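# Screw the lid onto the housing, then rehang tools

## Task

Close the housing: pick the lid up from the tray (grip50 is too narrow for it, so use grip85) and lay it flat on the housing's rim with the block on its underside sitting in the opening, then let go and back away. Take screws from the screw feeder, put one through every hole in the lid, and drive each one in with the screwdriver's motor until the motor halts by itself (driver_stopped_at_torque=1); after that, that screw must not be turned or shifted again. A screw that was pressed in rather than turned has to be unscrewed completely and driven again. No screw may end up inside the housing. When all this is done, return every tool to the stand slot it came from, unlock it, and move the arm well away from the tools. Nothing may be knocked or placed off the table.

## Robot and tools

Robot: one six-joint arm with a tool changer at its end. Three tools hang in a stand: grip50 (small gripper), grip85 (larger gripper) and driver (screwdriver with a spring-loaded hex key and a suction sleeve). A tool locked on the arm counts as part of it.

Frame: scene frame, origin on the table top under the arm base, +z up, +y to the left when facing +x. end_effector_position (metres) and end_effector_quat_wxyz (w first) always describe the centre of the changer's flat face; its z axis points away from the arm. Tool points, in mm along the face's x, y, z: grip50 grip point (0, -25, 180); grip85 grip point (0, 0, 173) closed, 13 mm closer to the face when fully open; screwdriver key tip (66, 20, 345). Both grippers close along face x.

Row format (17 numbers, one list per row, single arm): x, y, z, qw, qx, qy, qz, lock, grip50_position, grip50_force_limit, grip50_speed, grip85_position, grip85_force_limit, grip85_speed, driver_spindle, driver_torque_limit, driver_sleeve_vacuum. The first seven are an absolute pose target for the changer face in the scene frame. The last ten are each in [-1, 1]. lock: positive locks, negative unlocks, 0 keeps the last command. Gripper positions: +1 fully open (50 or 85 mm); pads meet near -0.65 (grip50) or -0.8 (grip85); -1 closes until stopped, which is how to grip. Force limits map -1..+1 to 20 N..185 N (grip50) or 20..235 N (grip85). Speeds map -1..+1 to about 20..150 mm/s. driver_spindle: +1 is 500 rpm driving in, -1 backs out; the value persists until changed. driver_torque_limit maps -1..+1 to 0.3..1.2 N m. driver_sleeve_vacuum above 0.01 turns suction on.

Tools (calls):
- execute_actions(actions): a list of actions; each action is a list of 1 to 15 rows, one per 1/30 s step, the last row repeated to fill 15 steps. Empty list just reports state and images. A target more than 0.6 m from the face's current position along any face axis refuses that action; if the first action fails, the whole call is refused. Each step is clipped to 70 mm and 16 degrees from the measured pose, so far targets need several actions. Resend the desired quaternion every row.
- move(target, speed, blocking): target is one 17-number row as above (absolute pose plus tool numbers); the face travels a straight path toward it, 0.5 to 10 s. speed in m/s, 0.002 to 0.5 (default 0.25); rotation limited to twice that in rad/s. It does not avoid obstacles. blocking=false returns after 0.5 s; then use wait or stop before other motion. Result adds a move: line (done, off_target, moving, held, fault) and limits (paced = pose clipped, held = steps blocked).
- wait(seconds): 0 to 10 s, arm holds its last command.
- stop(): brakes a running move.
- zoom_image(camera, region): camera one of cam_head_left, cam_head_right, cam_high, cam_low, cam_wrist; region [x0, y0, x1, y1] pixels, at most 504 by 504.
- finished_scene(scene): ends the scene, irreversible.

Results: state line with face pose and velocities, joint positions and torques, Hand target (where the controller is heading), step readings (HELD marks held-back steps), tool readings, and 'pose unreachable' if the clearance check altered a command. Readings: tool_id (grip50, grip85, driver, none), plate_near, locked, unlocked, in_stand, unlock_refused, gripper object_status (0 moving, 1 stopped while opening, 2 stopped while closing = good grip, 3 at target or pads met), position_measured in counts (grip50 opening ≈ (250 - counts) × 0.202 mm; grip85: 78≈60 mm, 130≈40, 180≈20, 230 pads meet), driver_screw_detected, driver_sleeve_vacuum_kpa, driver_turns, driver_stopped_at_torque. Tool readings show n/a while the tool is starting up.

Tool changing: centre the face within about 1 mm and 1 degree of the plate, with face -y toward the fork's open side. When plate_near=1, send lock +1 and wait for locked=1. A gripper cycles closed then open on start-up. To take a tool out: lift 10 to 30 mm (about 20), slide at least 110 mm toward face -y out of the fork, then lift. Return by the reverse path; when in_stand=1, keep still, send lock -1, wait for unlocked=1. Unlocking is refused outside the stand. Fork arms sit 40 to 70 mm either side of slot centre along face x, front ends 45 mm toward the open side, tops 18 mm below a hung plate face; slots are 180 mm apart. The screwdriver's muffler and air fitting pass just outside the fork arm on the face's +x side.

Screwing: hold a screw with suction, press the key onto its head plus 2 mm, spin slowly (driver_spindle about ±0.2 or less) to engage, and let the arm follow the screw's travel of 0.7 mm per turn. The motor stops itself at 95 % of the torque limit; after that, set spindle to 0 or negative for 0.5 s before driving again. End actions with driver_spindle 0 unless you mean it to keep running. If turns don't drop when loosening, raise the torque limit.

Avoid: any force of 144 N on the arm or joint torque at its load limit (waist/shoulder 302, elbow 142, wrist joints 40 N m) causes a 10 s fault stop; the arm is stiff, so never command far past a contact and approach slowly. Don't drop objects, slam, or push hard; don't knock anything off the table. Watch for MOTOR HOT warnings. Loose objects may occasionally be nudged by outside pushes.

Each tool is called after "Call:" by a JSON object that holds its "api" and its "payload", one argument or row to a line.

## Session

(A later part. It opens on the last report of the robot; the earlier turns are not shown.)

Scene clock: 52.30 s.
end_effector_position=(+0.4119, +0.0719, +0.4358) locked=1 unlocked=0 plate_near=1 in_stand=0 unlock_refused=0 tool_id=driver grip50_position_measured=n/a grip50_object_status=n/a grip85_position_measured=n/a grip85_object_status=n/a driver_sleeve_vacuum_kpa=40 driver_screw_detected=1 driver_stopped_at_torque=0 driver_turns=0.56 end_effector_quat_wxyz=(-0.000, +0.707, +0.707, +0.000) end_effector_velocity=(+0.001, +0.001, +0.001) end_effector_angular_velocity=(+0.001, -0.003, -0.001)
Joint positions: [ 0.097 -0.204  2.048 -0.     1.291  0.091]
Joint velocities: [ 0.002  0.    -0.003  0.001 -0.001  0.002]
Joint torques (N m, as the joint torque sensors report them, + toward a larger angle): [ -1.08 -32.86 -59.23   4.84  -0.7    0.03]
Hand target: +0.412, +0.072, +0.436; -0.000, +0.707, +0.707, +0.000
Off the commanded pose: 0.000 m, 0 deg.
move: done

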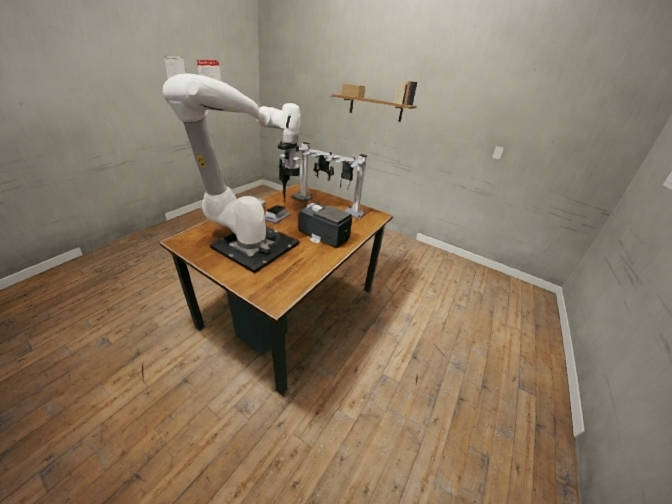

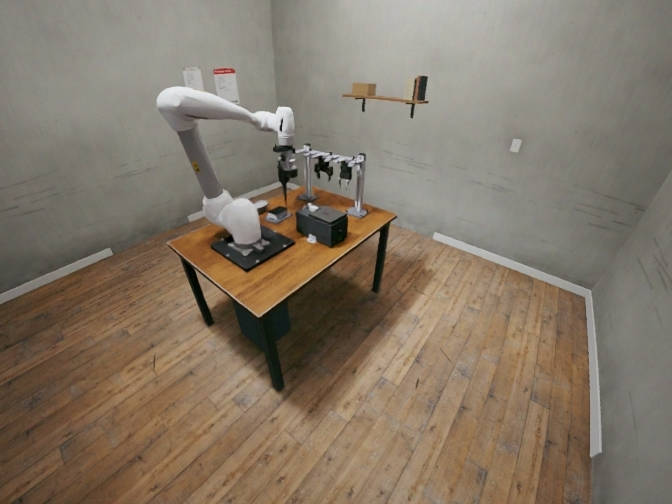

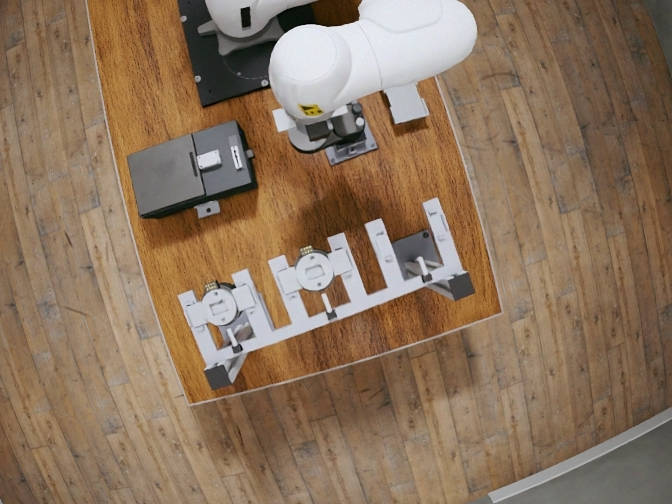

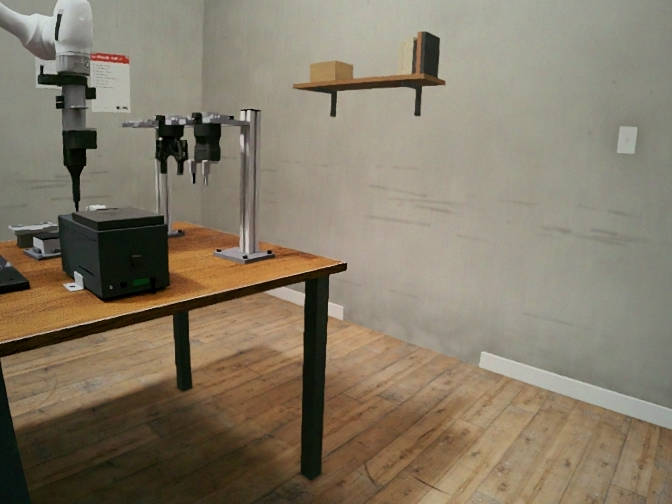

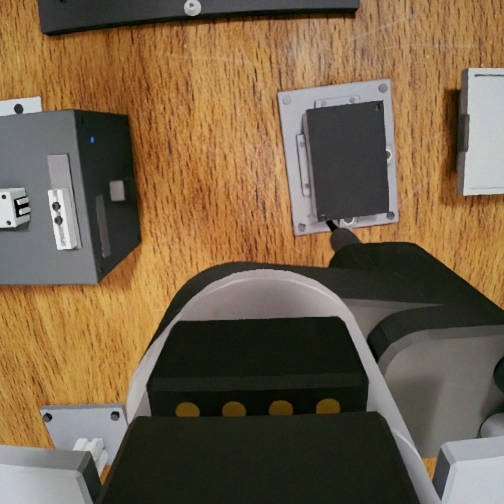

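Call:
{"api": "move", "payload": {
  "target": [0.4122,0.0716,0.418,0,0.7071,0.7071,0,0,0,0,0,0,0,0,0,0,1],
  "speed": 0.05
}}

Call:
{"api": "move", "payload": {
  "target": [0.4122,0.0716,0.413,0,0.7071,0.7071,0,0,0,0,0,0,0,0,0,0,1],
  "speed": 0.01
}}

Call:
{"api": "zoom_image", "payload": {
  "camera": "cam_wrist",
  "region": [308,192,350,234]
}}

Scene clock: 53.23 s.
end_effector_position=(+0.4122, +0.0716, +0.4180) locked=1 unlocked=0 plate_near=1 in_stand=0 unlock_refused=0 tool_id=driver grip50_position_measured=n/a grip50_object_status=n/a grip85_position_measured=n/a grip85_object_status=n/a driver_sleeve_vacuum_kpa=40 driver_screw_detected=1 driver_stopped_at_torque=0 driver_turns=0.56 end_effector_quat_wxyz=(+0.000, +0.707, +0.707, +0.000) end_effector_velocity=(+0.000, +0.000, -0.000) end_effector_angular_velocity=(+0.001, -0.001, -0.001)
Joint positions: [ 0.096 -0.194  2.073 -0.     1.256  0.09 ]
Joint velocities: [-0.     0.     0.     0.001 -0.002  0.   ]
Joint torques (N m, as the joint torque sensors report them, + toward a larger angle): [ -1.29 -33.88 -59.41   4.75  -0.64   0.07]
Hand target: +0.412, +0.072, +0.418; -0.000, +0.707, +0.707, +0.000
Off the commanded pose: 0.000 m, 0 deg.
move: done

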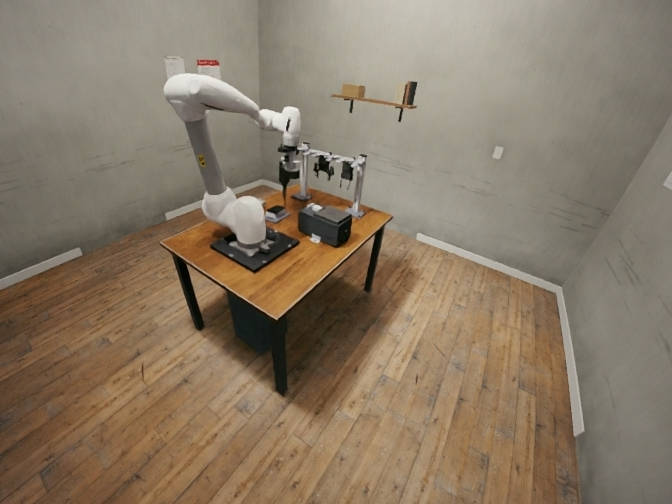

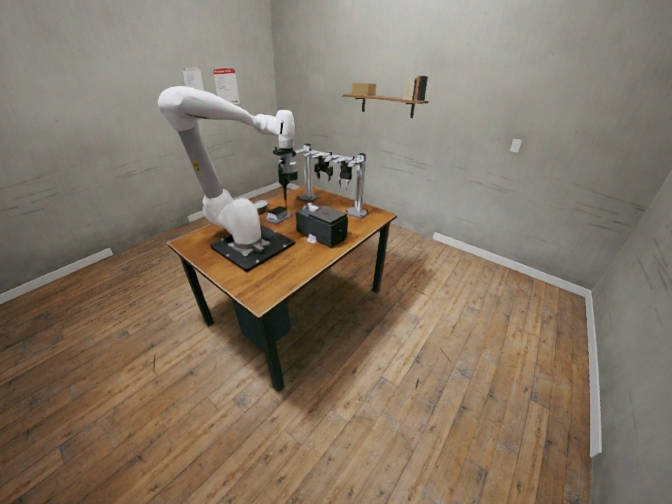

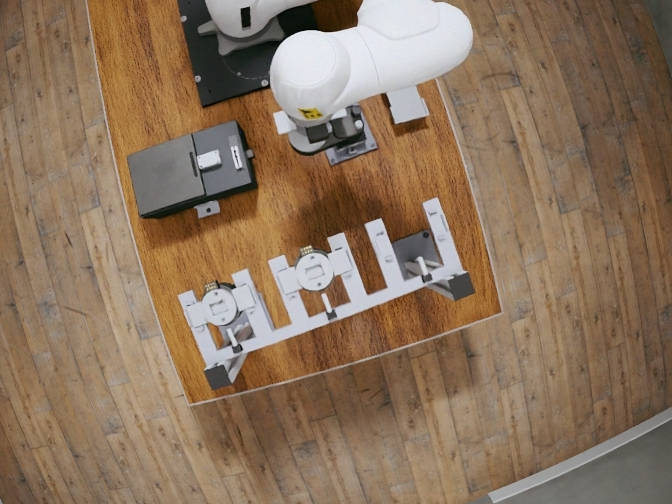

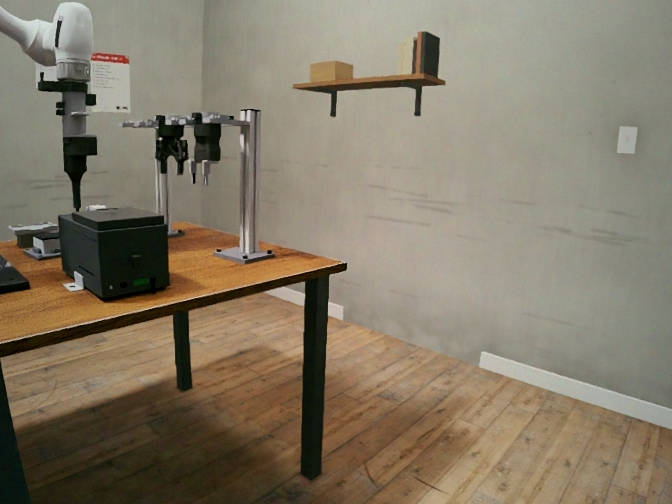

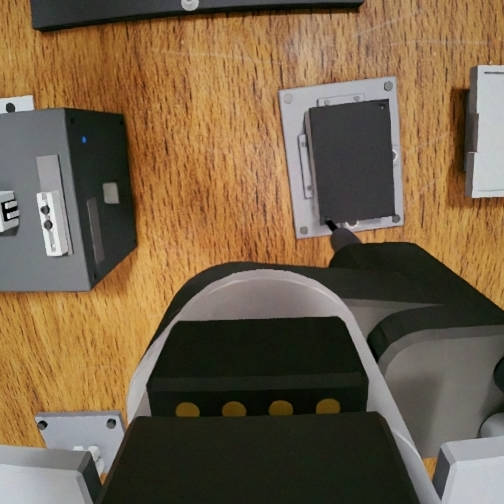

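Scene clock: 53.97 s.
end_effector_position=(+0.4122, +0.0716, +0.4130) locked=1 unlocked=0 plate_near=1 in_stand=0 unlock_refused=0 tool_id=driver grip50_position_measured=n/a grip50_object_status=n/a grip85_position_measured=n/a grip85_object_status=n/a driver_sleeve_vacuum_kpa=37 driver_screw_detected=1 driver_stopped_at_torque=0 driver_turns=0.56 end_effector_quat_wxyz=(+0.000, +0.707, +0.707, -0.000) end_effector_velocity=(-0.000, -0.000, -0.000) end_effector_angular_velocity=(-0.000, -0.000, +0.001)
Joint positions: [ 0.096 -0.191  2.08  -0.     1.246  0.09 ]
Joint velocities: [-0.    -0.     0.    -0.    -0.    -0.001]
Joint torques (N m, as the joint torque sensors report them, + toward a larger angle): [ -1.33 -33.9  -58.94   4.54  -0.61   0.06]
Hand target: +0.412, +0.072, +0.413; -0.000, +0.707, +0.707, +0.000
Off the commanded pose: 0.000 m, 0 deg.
move: done

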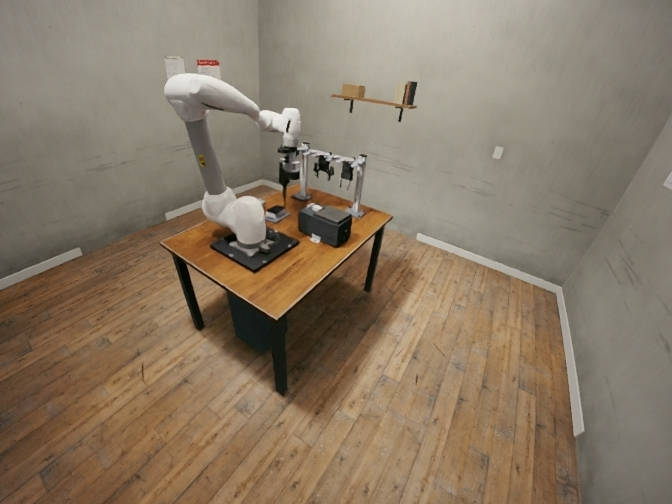

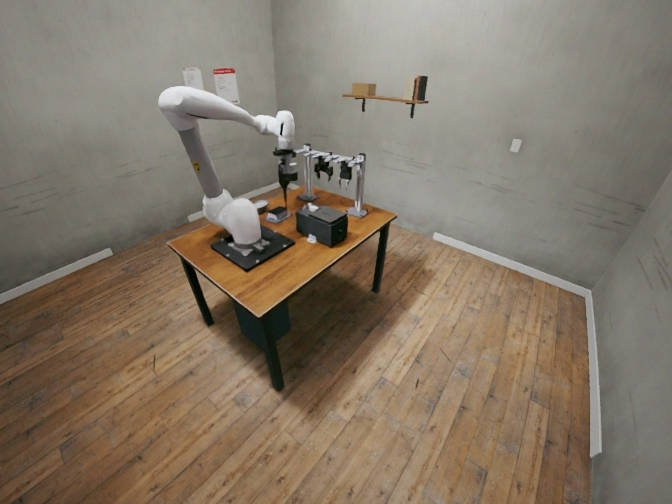

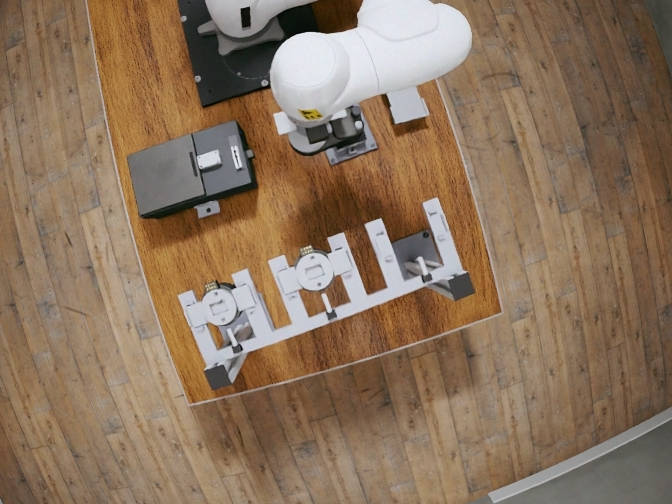

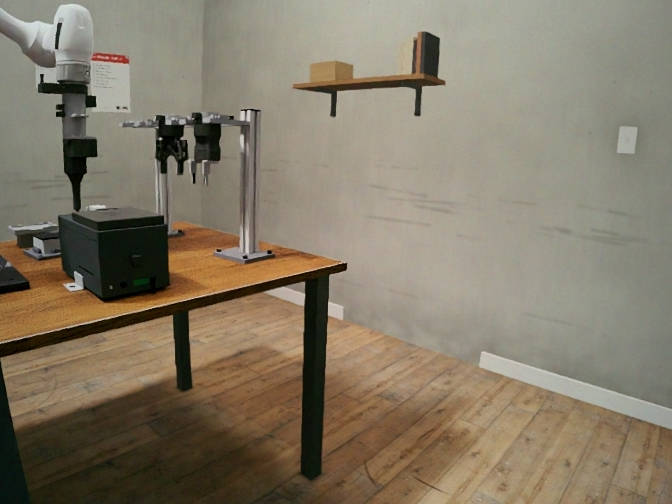

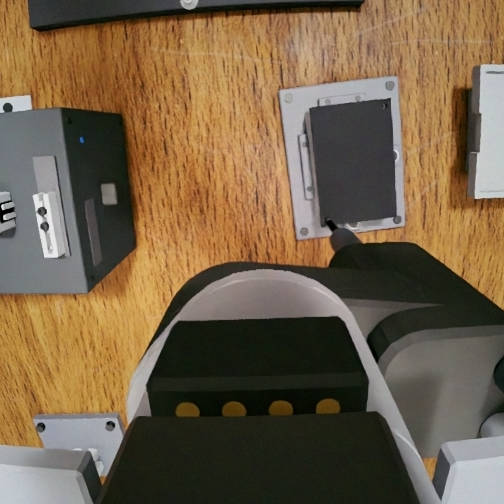

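Region (308, 192, 350, 234) of cam_wrist's 504x504 image, scaled by 12.000, with more detail than that image has.

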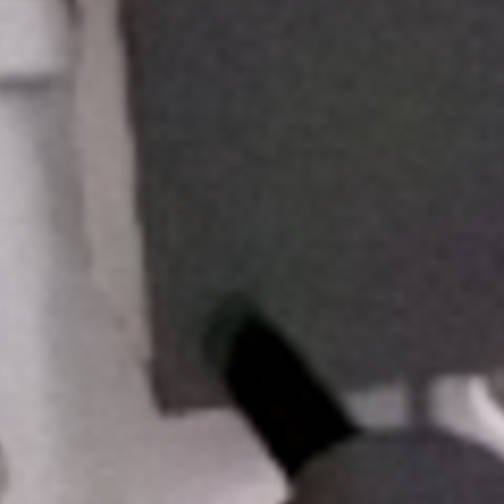

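Call:
{"api": "execute_actions", "payload": {
  "actions": []
}}

Scene clock: 104.50 s.
end_effector_position=(+0.4122, +0.0716, +0.4130) locked=1 unlocked=0 plate_near=1 in_stand=0 unlock_refused=0 tool_id=driver grip50_position_measured=n/a grip50_object_status=n/a grip85_position_measured=n/a grip85_object_status=n/a driver_sleeve_vacuum_kpa=37 driver_screw_detected=1 driver_stopped_at_torque=0 driver_turns=0.56 end_effector_quat_wxyz=(+0.000, +0.707, +0.707, -0.000) end_effector_velocity=(-0.000, -0.000, +0.000) end_effector_angular_velocity=(-0.001, +0.000, -0.001)
Joint positions: [ 0.096 -0.191  2.08  -0.     1.246  0.09 ]
Joint velocities: [-0.    -0.     0.    -0.001  0.001  0.   ]
Joint torques (N m, as the joint torque sensors report them, + toward a larger angle): [ -0.04 -33.34 -59.59   4.7   -0.95   0.03]
Hand target: +0.412, +0.072, +0.413; -0.000, +0.707, +0.707, +0.000
Off the commanded pose: 0.000 m, 0 deg.

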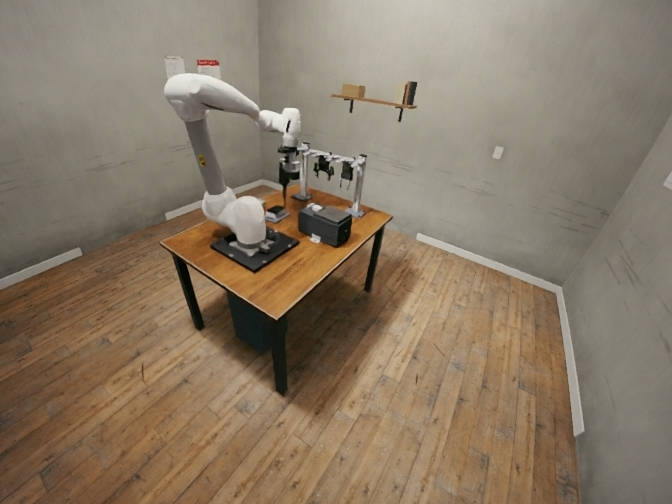

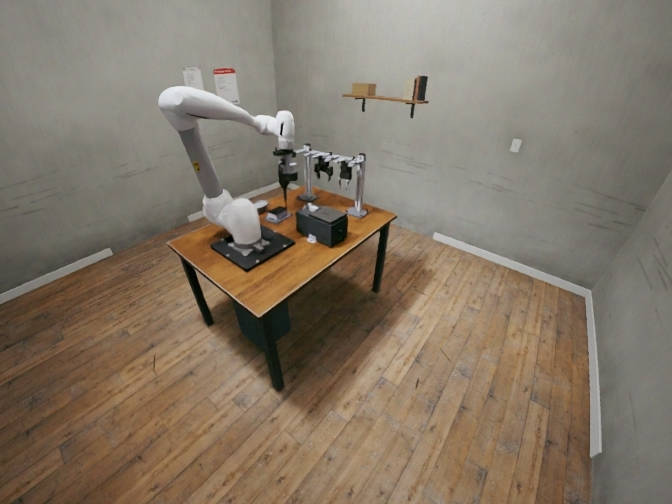

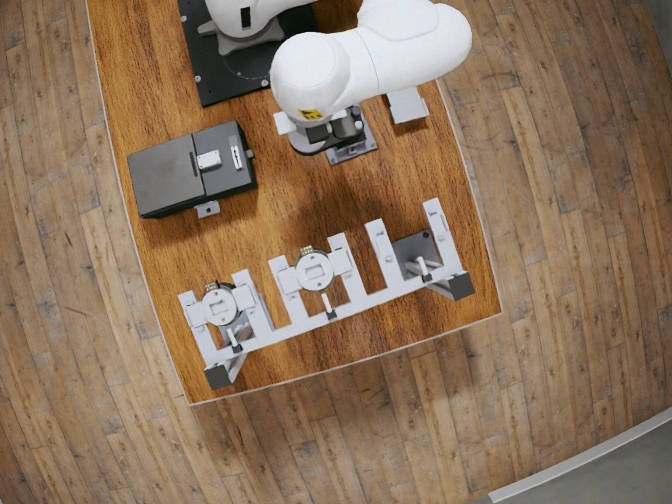

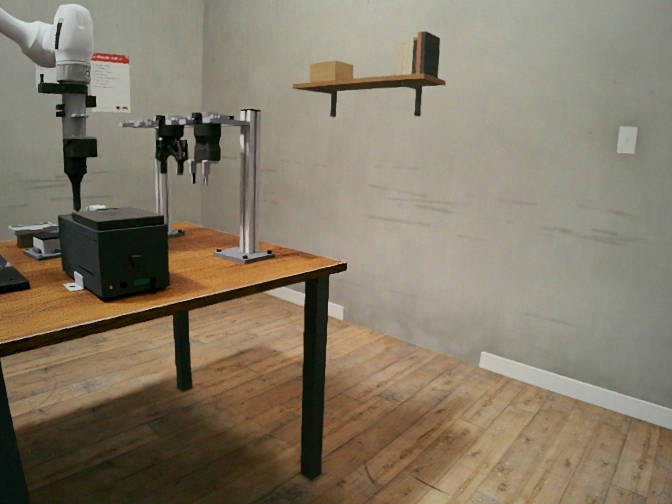

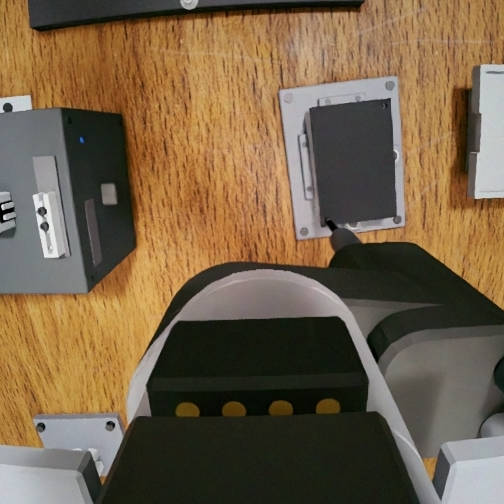

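Call:
{"api": "execute_actions", "payload": {
  "actions": [
    [[0.4121,0.0716,0.4128,0,0.7071,0.7071,0,0,0,0,0,0,0,0,0,0,1],[0.4120,0.07165,0.4127,0,0.7071,0.7071,0,0,0,0,0,0,0,0,0,0,1],[0.4119,0.0717,0.4126,0,0.7071,0.7071,0,0,0,0,0,0,0,0,0,0,1],[0.4119,0.0717,0.4124,0,0.7071,0.7071,0,0,0,0,0,0,0,0,0,0,1],[0.4119,0.0717,0.4122,0,0.7071,0.7071,0,0,0,0,0,0,0,0,0,0,1],[0.4119,0.0717,0.4120,0,0.7071,0.7071,0,0,0,0,0,0,0,0,0,0,1]]
  ]
}}

Scene clock: 105.13 s.
end_effector_position=(+0.4119, +0.0717, +0.4120) locked=1 unlocked=0 plate_near=1 in_stand=0 unlock_refused=0 tool_id=driver grip50_position_measured=n/a grip50_object_status=n/a grip85_position_measured=n/a grip85_object_status=n/a driver_sleeve_vacuum_kpa=40 driver_screw_detected=1 driver_stopped_at_torque=0 driver_turns=0.56 end_effector_quat_wxyz=(+0.000, +0.707, +0.707, +0.000) end_effector_velocity=(+0.000, +0.000, -0.000) end_effector_angular_velocity=(+0.000, +0.000, +0.000)
Joint positions: [ 0.096 -0.191  2.082 -0.     1.244  0.09 ]
Joint velocities: [ 0.001  0.001 -0.     0.    -0.     0.   ]
Joint torques (N m, as the joint torque sensors report them, + toward a larger angle): [ -0.63 -32.63 -58.79   4.79  -0.66   0.1 ]
Hand target: +0.412, +0.072, +0.412; -0.000, +0.707, +0.707, +0.000
Off the commanded pose: 0.000 m, 0 deg.
Step readings (end_effector_position):
0: (+0.4122, +0.0716, +0.4130)
1: (+0.4122, +0.0716, +0.4130)
2: (+0.4122, +0.0716, +0.4129)
4: (+0.4121, +0.0716, +0.4126)
8: (+0.4119, +0.0716, +0.4121)
15: end_effector_position above

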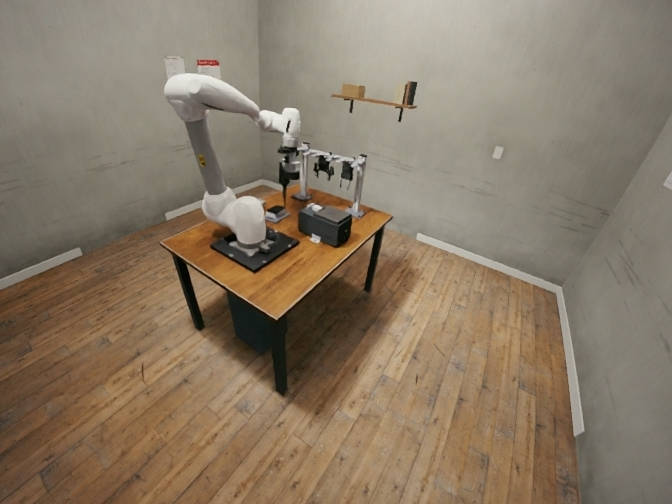

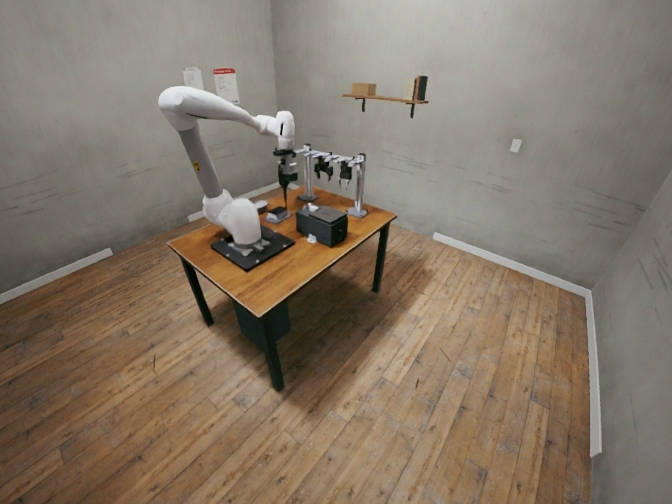

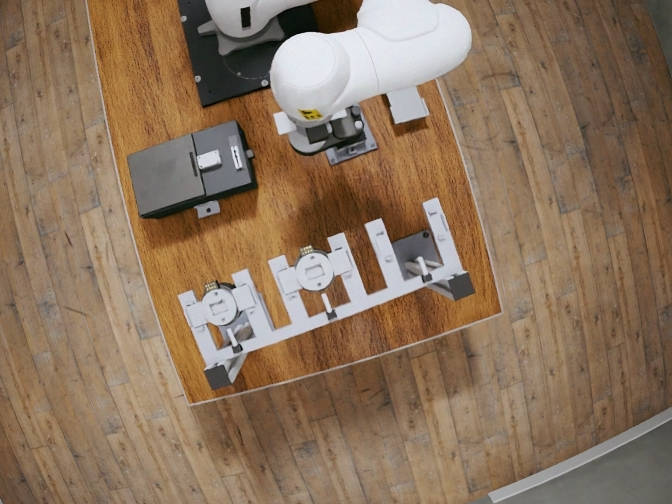

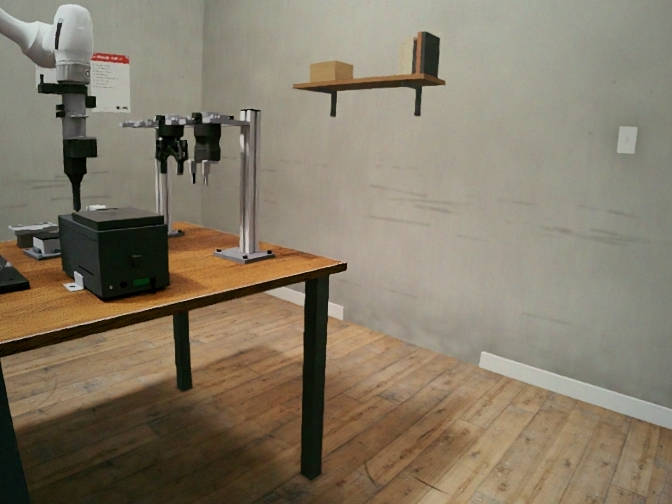

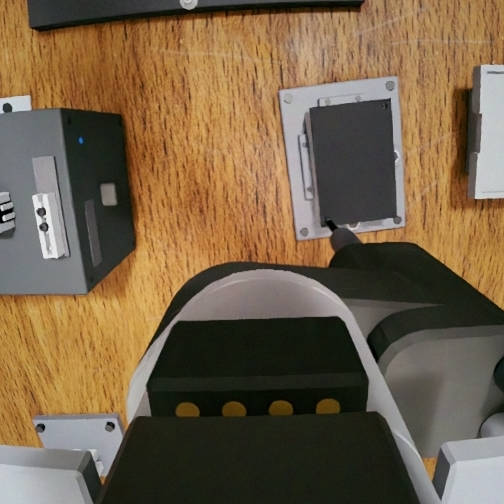

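Back to 40. Nudge a bit more −x and descend.

Call:
{"api": "execute_actions", "payload": {
  "actions": [
    [[0.4118,0.0717,0.4118,0,0.7071,0.7071,0,0,0,0,0,0,0,0,0,0,1],[0.4117,0.0717,0.4116,0,0.7071,0.7071,0,0,0,0,0,0,0,0,0,0,1],[0.4117,0.0717,0.4114,0,0.7071,0.7071,0,0,0,0,0,0,0,0,0,0,1],[0.4117,0.0717,0.4112,0,0.7071,0.7071,0,0,0,0,0,0,0,0,0,0,1],[0.4117,0.0717,0.4110,0,0.7071,0.7071,0,0,0,0,0,0,0,0,0,0,1],[0.4117,0.0717,0.4108,0,0.7071,0.7071,0,0,0,0,0,0,0,0,0,0,1],[0.4117,0.0717,0.4106,0,0.7071,0.7071,0,0,0,0,0,0,0,0,0,0,1],[0.4117,0.0717,0.4104,0,0.7071,0.7071,0,0,0,0,0,0,0,0,0,0,1],[0.4117,0.0717,0.4102,0,0.7071,0.7071,0,0,0,0,0,0,0,0,0,0,1],[0.4117,0.0717,0.4100,0,0.7071,0.7071,0,0,0,0,0,0,0,0,0,0,1]]
  ]
}}

Scene clock: 105.87 s.
end_effector_position=(+0.4117, +0.0717, +0.4100) locked=1 unlocked=0 plate_near=1 in_stand=0 unlock_refused=0 tool_id=driver grip50_position_measured=n/a grip50_object_status=n/a grip85_position_measured=n/a grip85_object_status=n/a driver_sleeve_vacuum_kpa=40 driver_screw_detected=1 driver_stopped_at_torque=0 driver_turns=0.56 end_effector_quat_wxyz=(+0.000, +0.707, +0.707, +0.000) end_effector_velocity=(+0.000, -0.000, +0.000) end_effector_angular_velocity=(-0.001, -0.001, +0.000)
Joint positions: [ 0.096 -0.19   2.085 -0.     1.24   0.09 ]
Joint velocities: [-0.     0.    -0.    -0.001 -0.001 -0.   ]
Joint torques (N m, as the joint torque sensors report them, + toward a larger angle): [ -1.34 -33.96 -58.68   4.69  -0.63   0.04]
Hand target: +0.412, +0.072, +0.410; -0.000, +0.707, +0.707, +0.000
Off the commanded pose: 0.000 m, 0 deg.
Step readings (end_effector_position):
0: (+0.4119, +0.0717, +0.4120)
1: (+0.4119, +0.0717, +0.4120)
2: (+0.4119, +0.0717, +0.4119)
4: (+0.4117, +0.0717, +0.4116)
8: (+0.4117, +0.0717, +0.4108)
15: end_effector_position above

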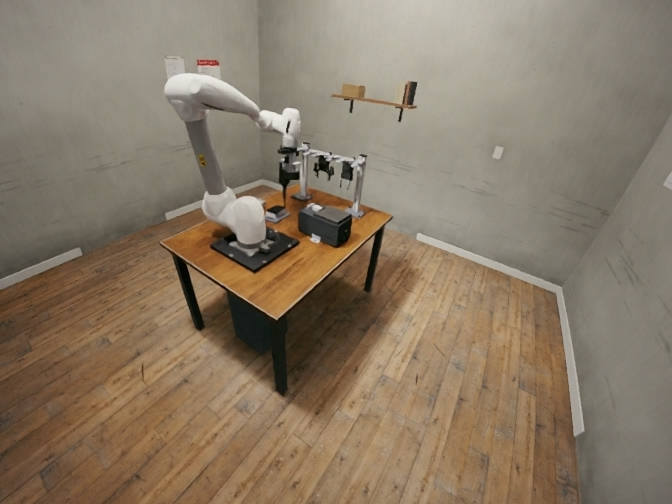

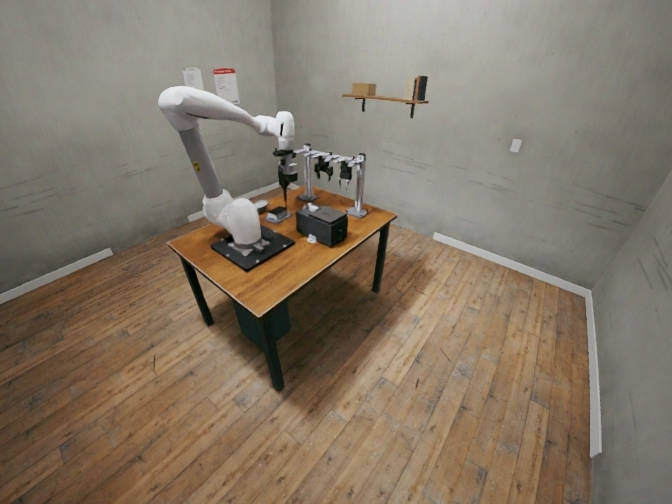

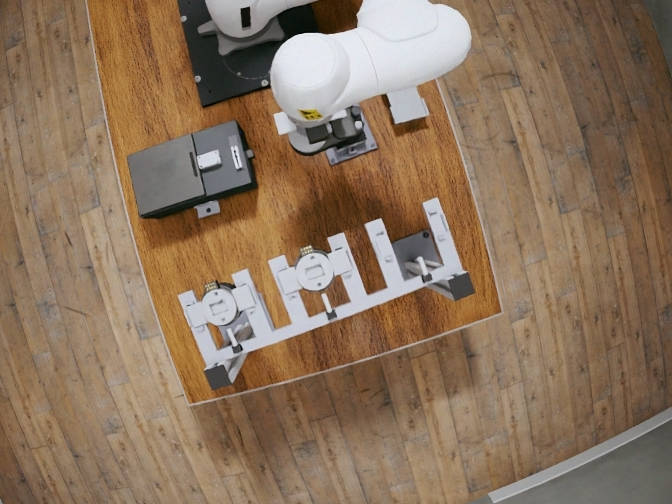

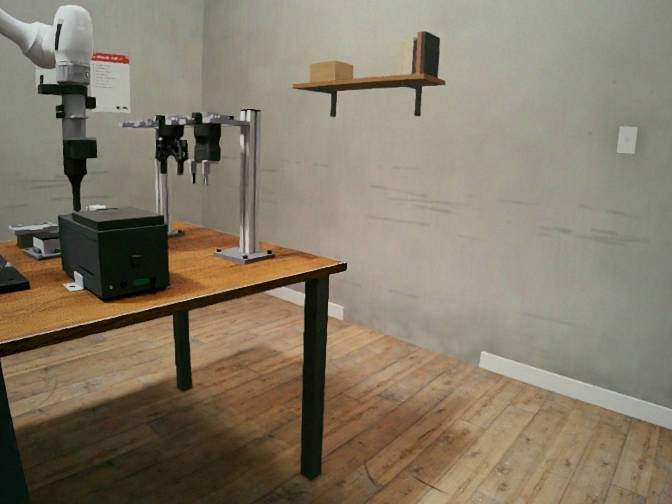

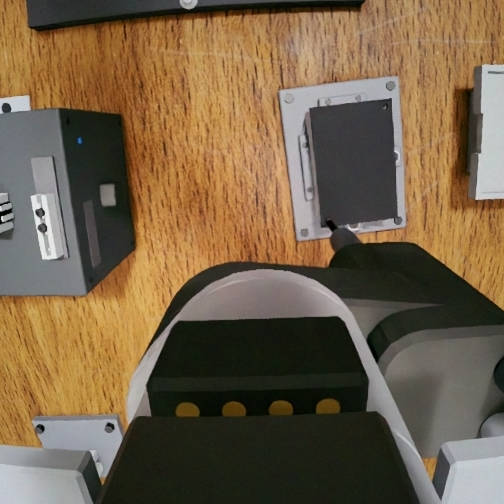

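Call:
{"api": "execute_actions", "payload": {
  "actions": [
    [[0.4117,0.0717,0.4098,0,0.7071,0.7071,0,0,0,0,0,0,0,0,0,0,1],[0.4117,0.0717,0.4096,0,0.7071,0.7071,0,0,0,0,0,0,0,0,0,0,1],[0.4117,0.0717,0.4094,0,0.7071,0.7071,0,0,0,0,0,0,0,0,0,0,1],[0.4117,0.0717,0.4092,0,0.7071,0.7071,0,0,0,0,0,0,0,0,0,0,1],[0.4117,0.0717,0.4090,0,0.7071,0.7071,0,0,0,0,0,0,0,0,0,0,1],[0.4117,0.0717,0.4088,0,0.7071,0.7071,0,0,0,0,0,0,0,0,0,0,1],[0.4117,0.0717,0.4086,0,0.7071,0.7071,0,0,0,0,0,0,0,0,0,0,1],[0.4117,0.0717,0.4085,0,0.7071,0.7071,0,0,0,0,0,0,0,0,0,0,1]]
  ]
}}

Scene clock: 106.53 s.
end_effector_position=(+0.4117, +0.0717, +0.4085) locked=1 unlocked=0 plate_near=1 in_stand=0 unlock_refused=0 tool_id=driver grip50_position_measured=n/a grip50_object_status=n/a grip85_position_measured=n/a grip85_object_status=n/a driver_sleeve_vacuum_kpa=39 driver_screw_detected=1 driver_stopped_at_torque=0 driver_turns=0.56 end_effector_quat_wxyz=(+0.000, +0.707, +0.707, +0.000) end_effector_velocity=(-0.000, +0.000, -0.000) end_effector_angular_velocity=(+0.001, +0.001, -0.001)
Joint positions: [ 0.096 -0.189  2.087 -0.     1.237  0.09 ]
Joint velocities: [-0.     0.     0.     0.001  0.001  0.001]
Joint torques (N m, as the joint torque sensors report them, + toward a larger angle): [ -0.25 -31.55 -56.07   4.01  -0.07   0.  ]
Hand target: +0.412, +0.072, +0.408; -0.000, +0.707, +0.707, +0.000
Off the commanded pose: 0.000 m, 0 deg.
Step readings (end_effector_position):
0: (+0.4117, +0.0717, +0.4100)
1: (+0.4117, +0.0717, +0.4100)
2: (+0.4117, +0.0717, +0.4099)
4: (+0.4117, +0.0717, +0.4096)
8: (+0.4117, +0.0717, +0.4089)
15: end_effector_position above

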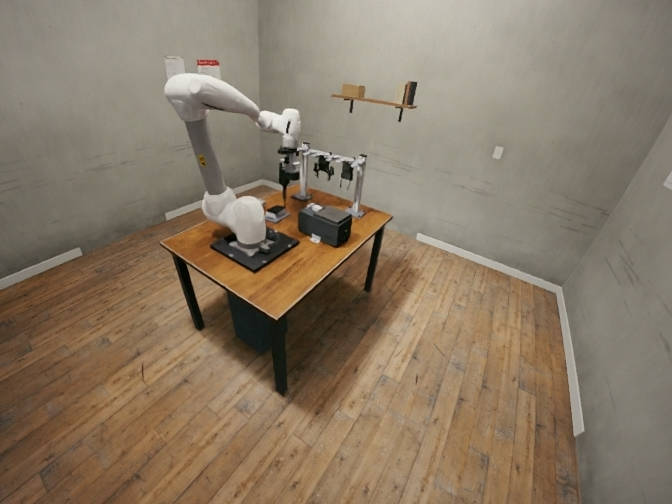

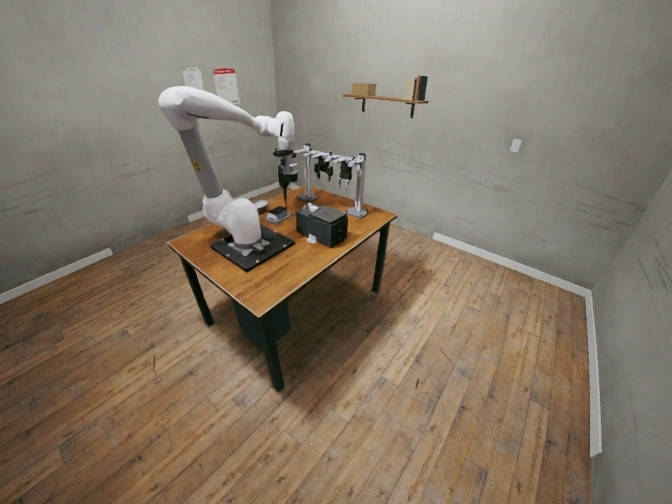

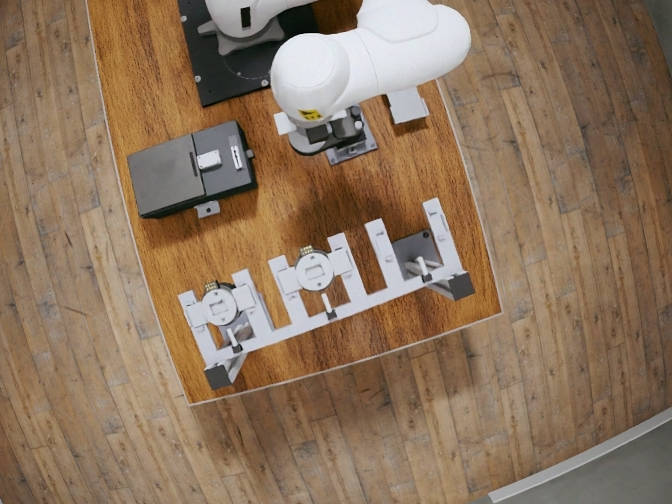

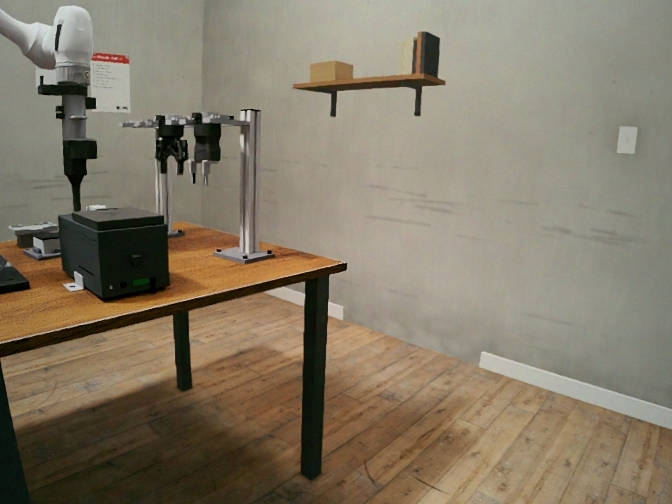

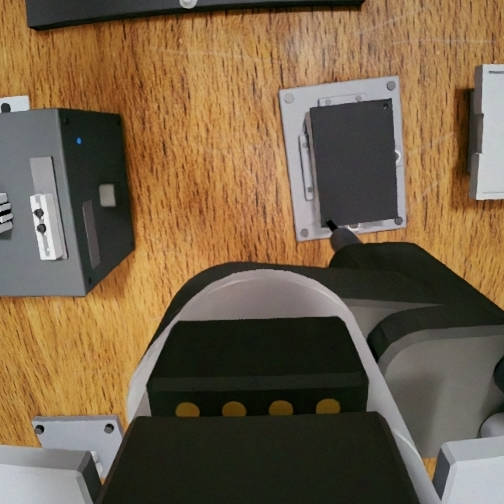

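Call:
{"api": "execute_actions", "payload": {
  "actions": [
    [[0.41175,0.07175,0.4085,0,0.7071,0.7071,0,0,0,0,0,0,0,0,0,0,1],[0.4118,0.0718,0.4084,0,0.7071,0.7071,0,0,0,0,0,0,0,0,0,0,1],[0.41185,0.07185,0.4083,0,0.7071,0.7071,0,0,0,0,0,0,0,0,0,0,1],[0.4119,0.0719,0.4082,0,0.7071,0.7071,0,0,0,0,0,0,0,0,0,0,1],[0.4119,0.0719,0.4080,0,0.7071,0.7071,0,0,0,0,0,0,0,0,0,0,1]]
  ]
}}

Scene clock: 108.87 s.
end_effector_position=(+0.4119, +0.0719, +0.4080) locked=1 unlocked=0 plate_near=1 in_stand=0 unlock_refused=0 tool_id=driver grip50_position_measured=n/a grip50_object_status=n/a grip85_position_measured=n/a grip85_object_status=n/a driver_sleeve_vacuum_kpa=39 driver_screw_detected=1 driver_stopped_at_torque=0 driver_turns=0.56 end_effector_quat_wxyz=(-0.000, +0.707, +0.707, -0.000) end_effector_velocity=(-0.000, -0.000, +0.000) end_effector_angular_velocity=(-0.000, +0.001, +0.000)
Joint positions: [ 0.097 -0.188  2.088 -0.     1.236  0.091]
Joint velocities: [-0.001 -0.     0.    -0.     0.001 -0.001]
Joint torques (N m, as the joint torque sensors report them, + toward a larger angle): [ -0.55 -31.84 -56.75   4.67  -0.84   0.16]
Hand target: +0.412, +0.072, +0.408; -0.000, +0.707, +0.707, +0.000
Off the commanded pose: 0.000 m, 0 deg.
Step readings (end_effector_position):
0: (+0.4117, +0.0717, +0.4085)
1: (+0.4117, +0.0717, +0.4085)
2: (+0.4117, +0.0717, +0.4085)
4: (+0.4118, +0.0718, +0.4084)
8: (+0.4119, +0.0719, +0.4080)
15: end_effector_position above

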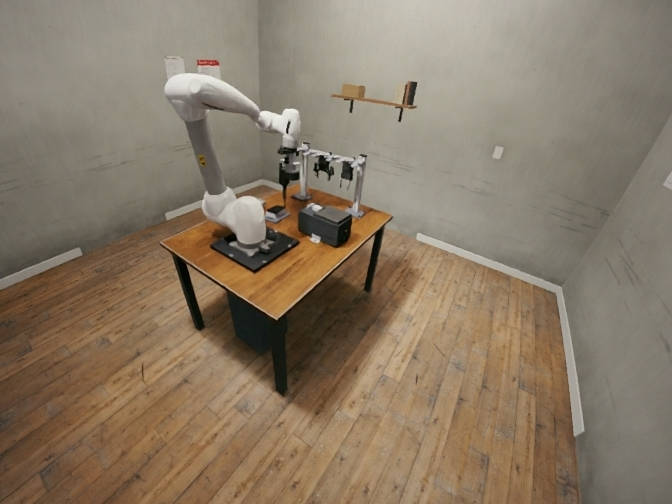

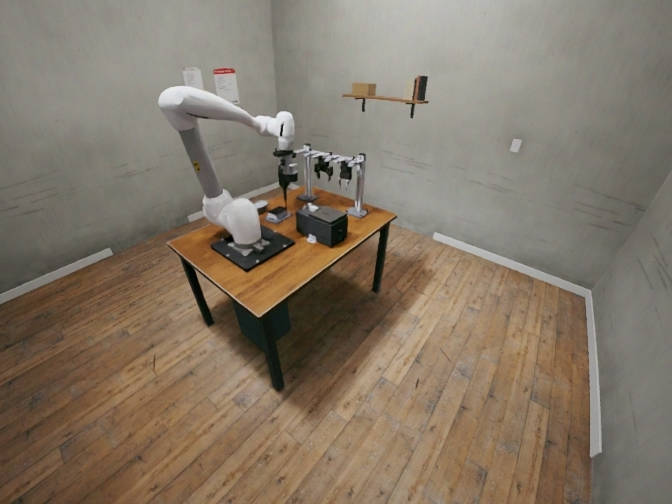

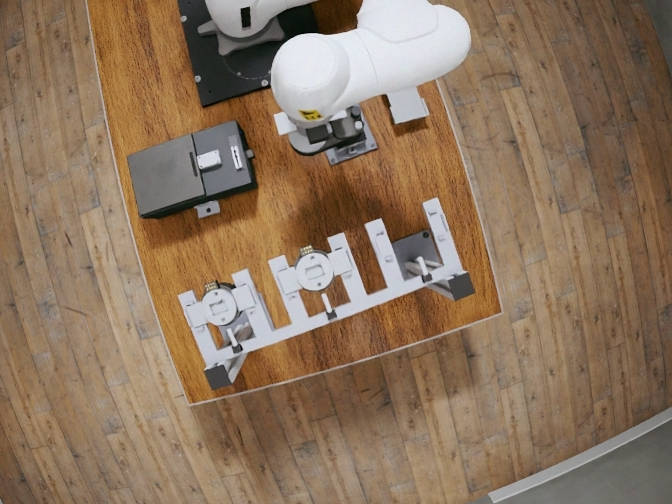

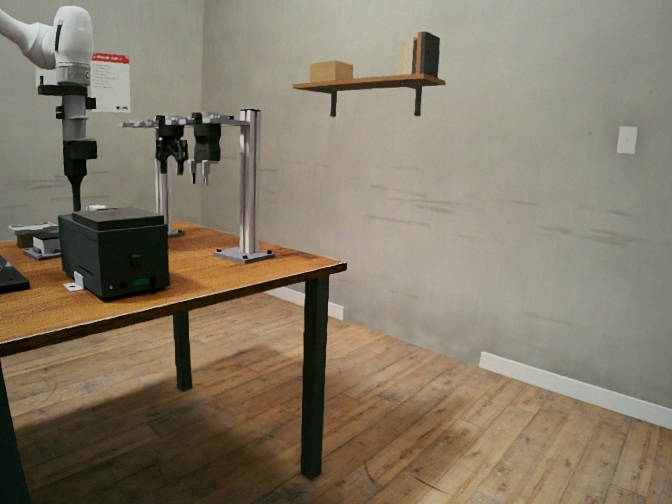

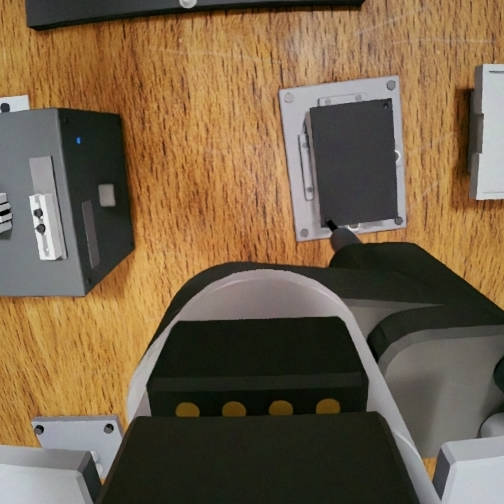

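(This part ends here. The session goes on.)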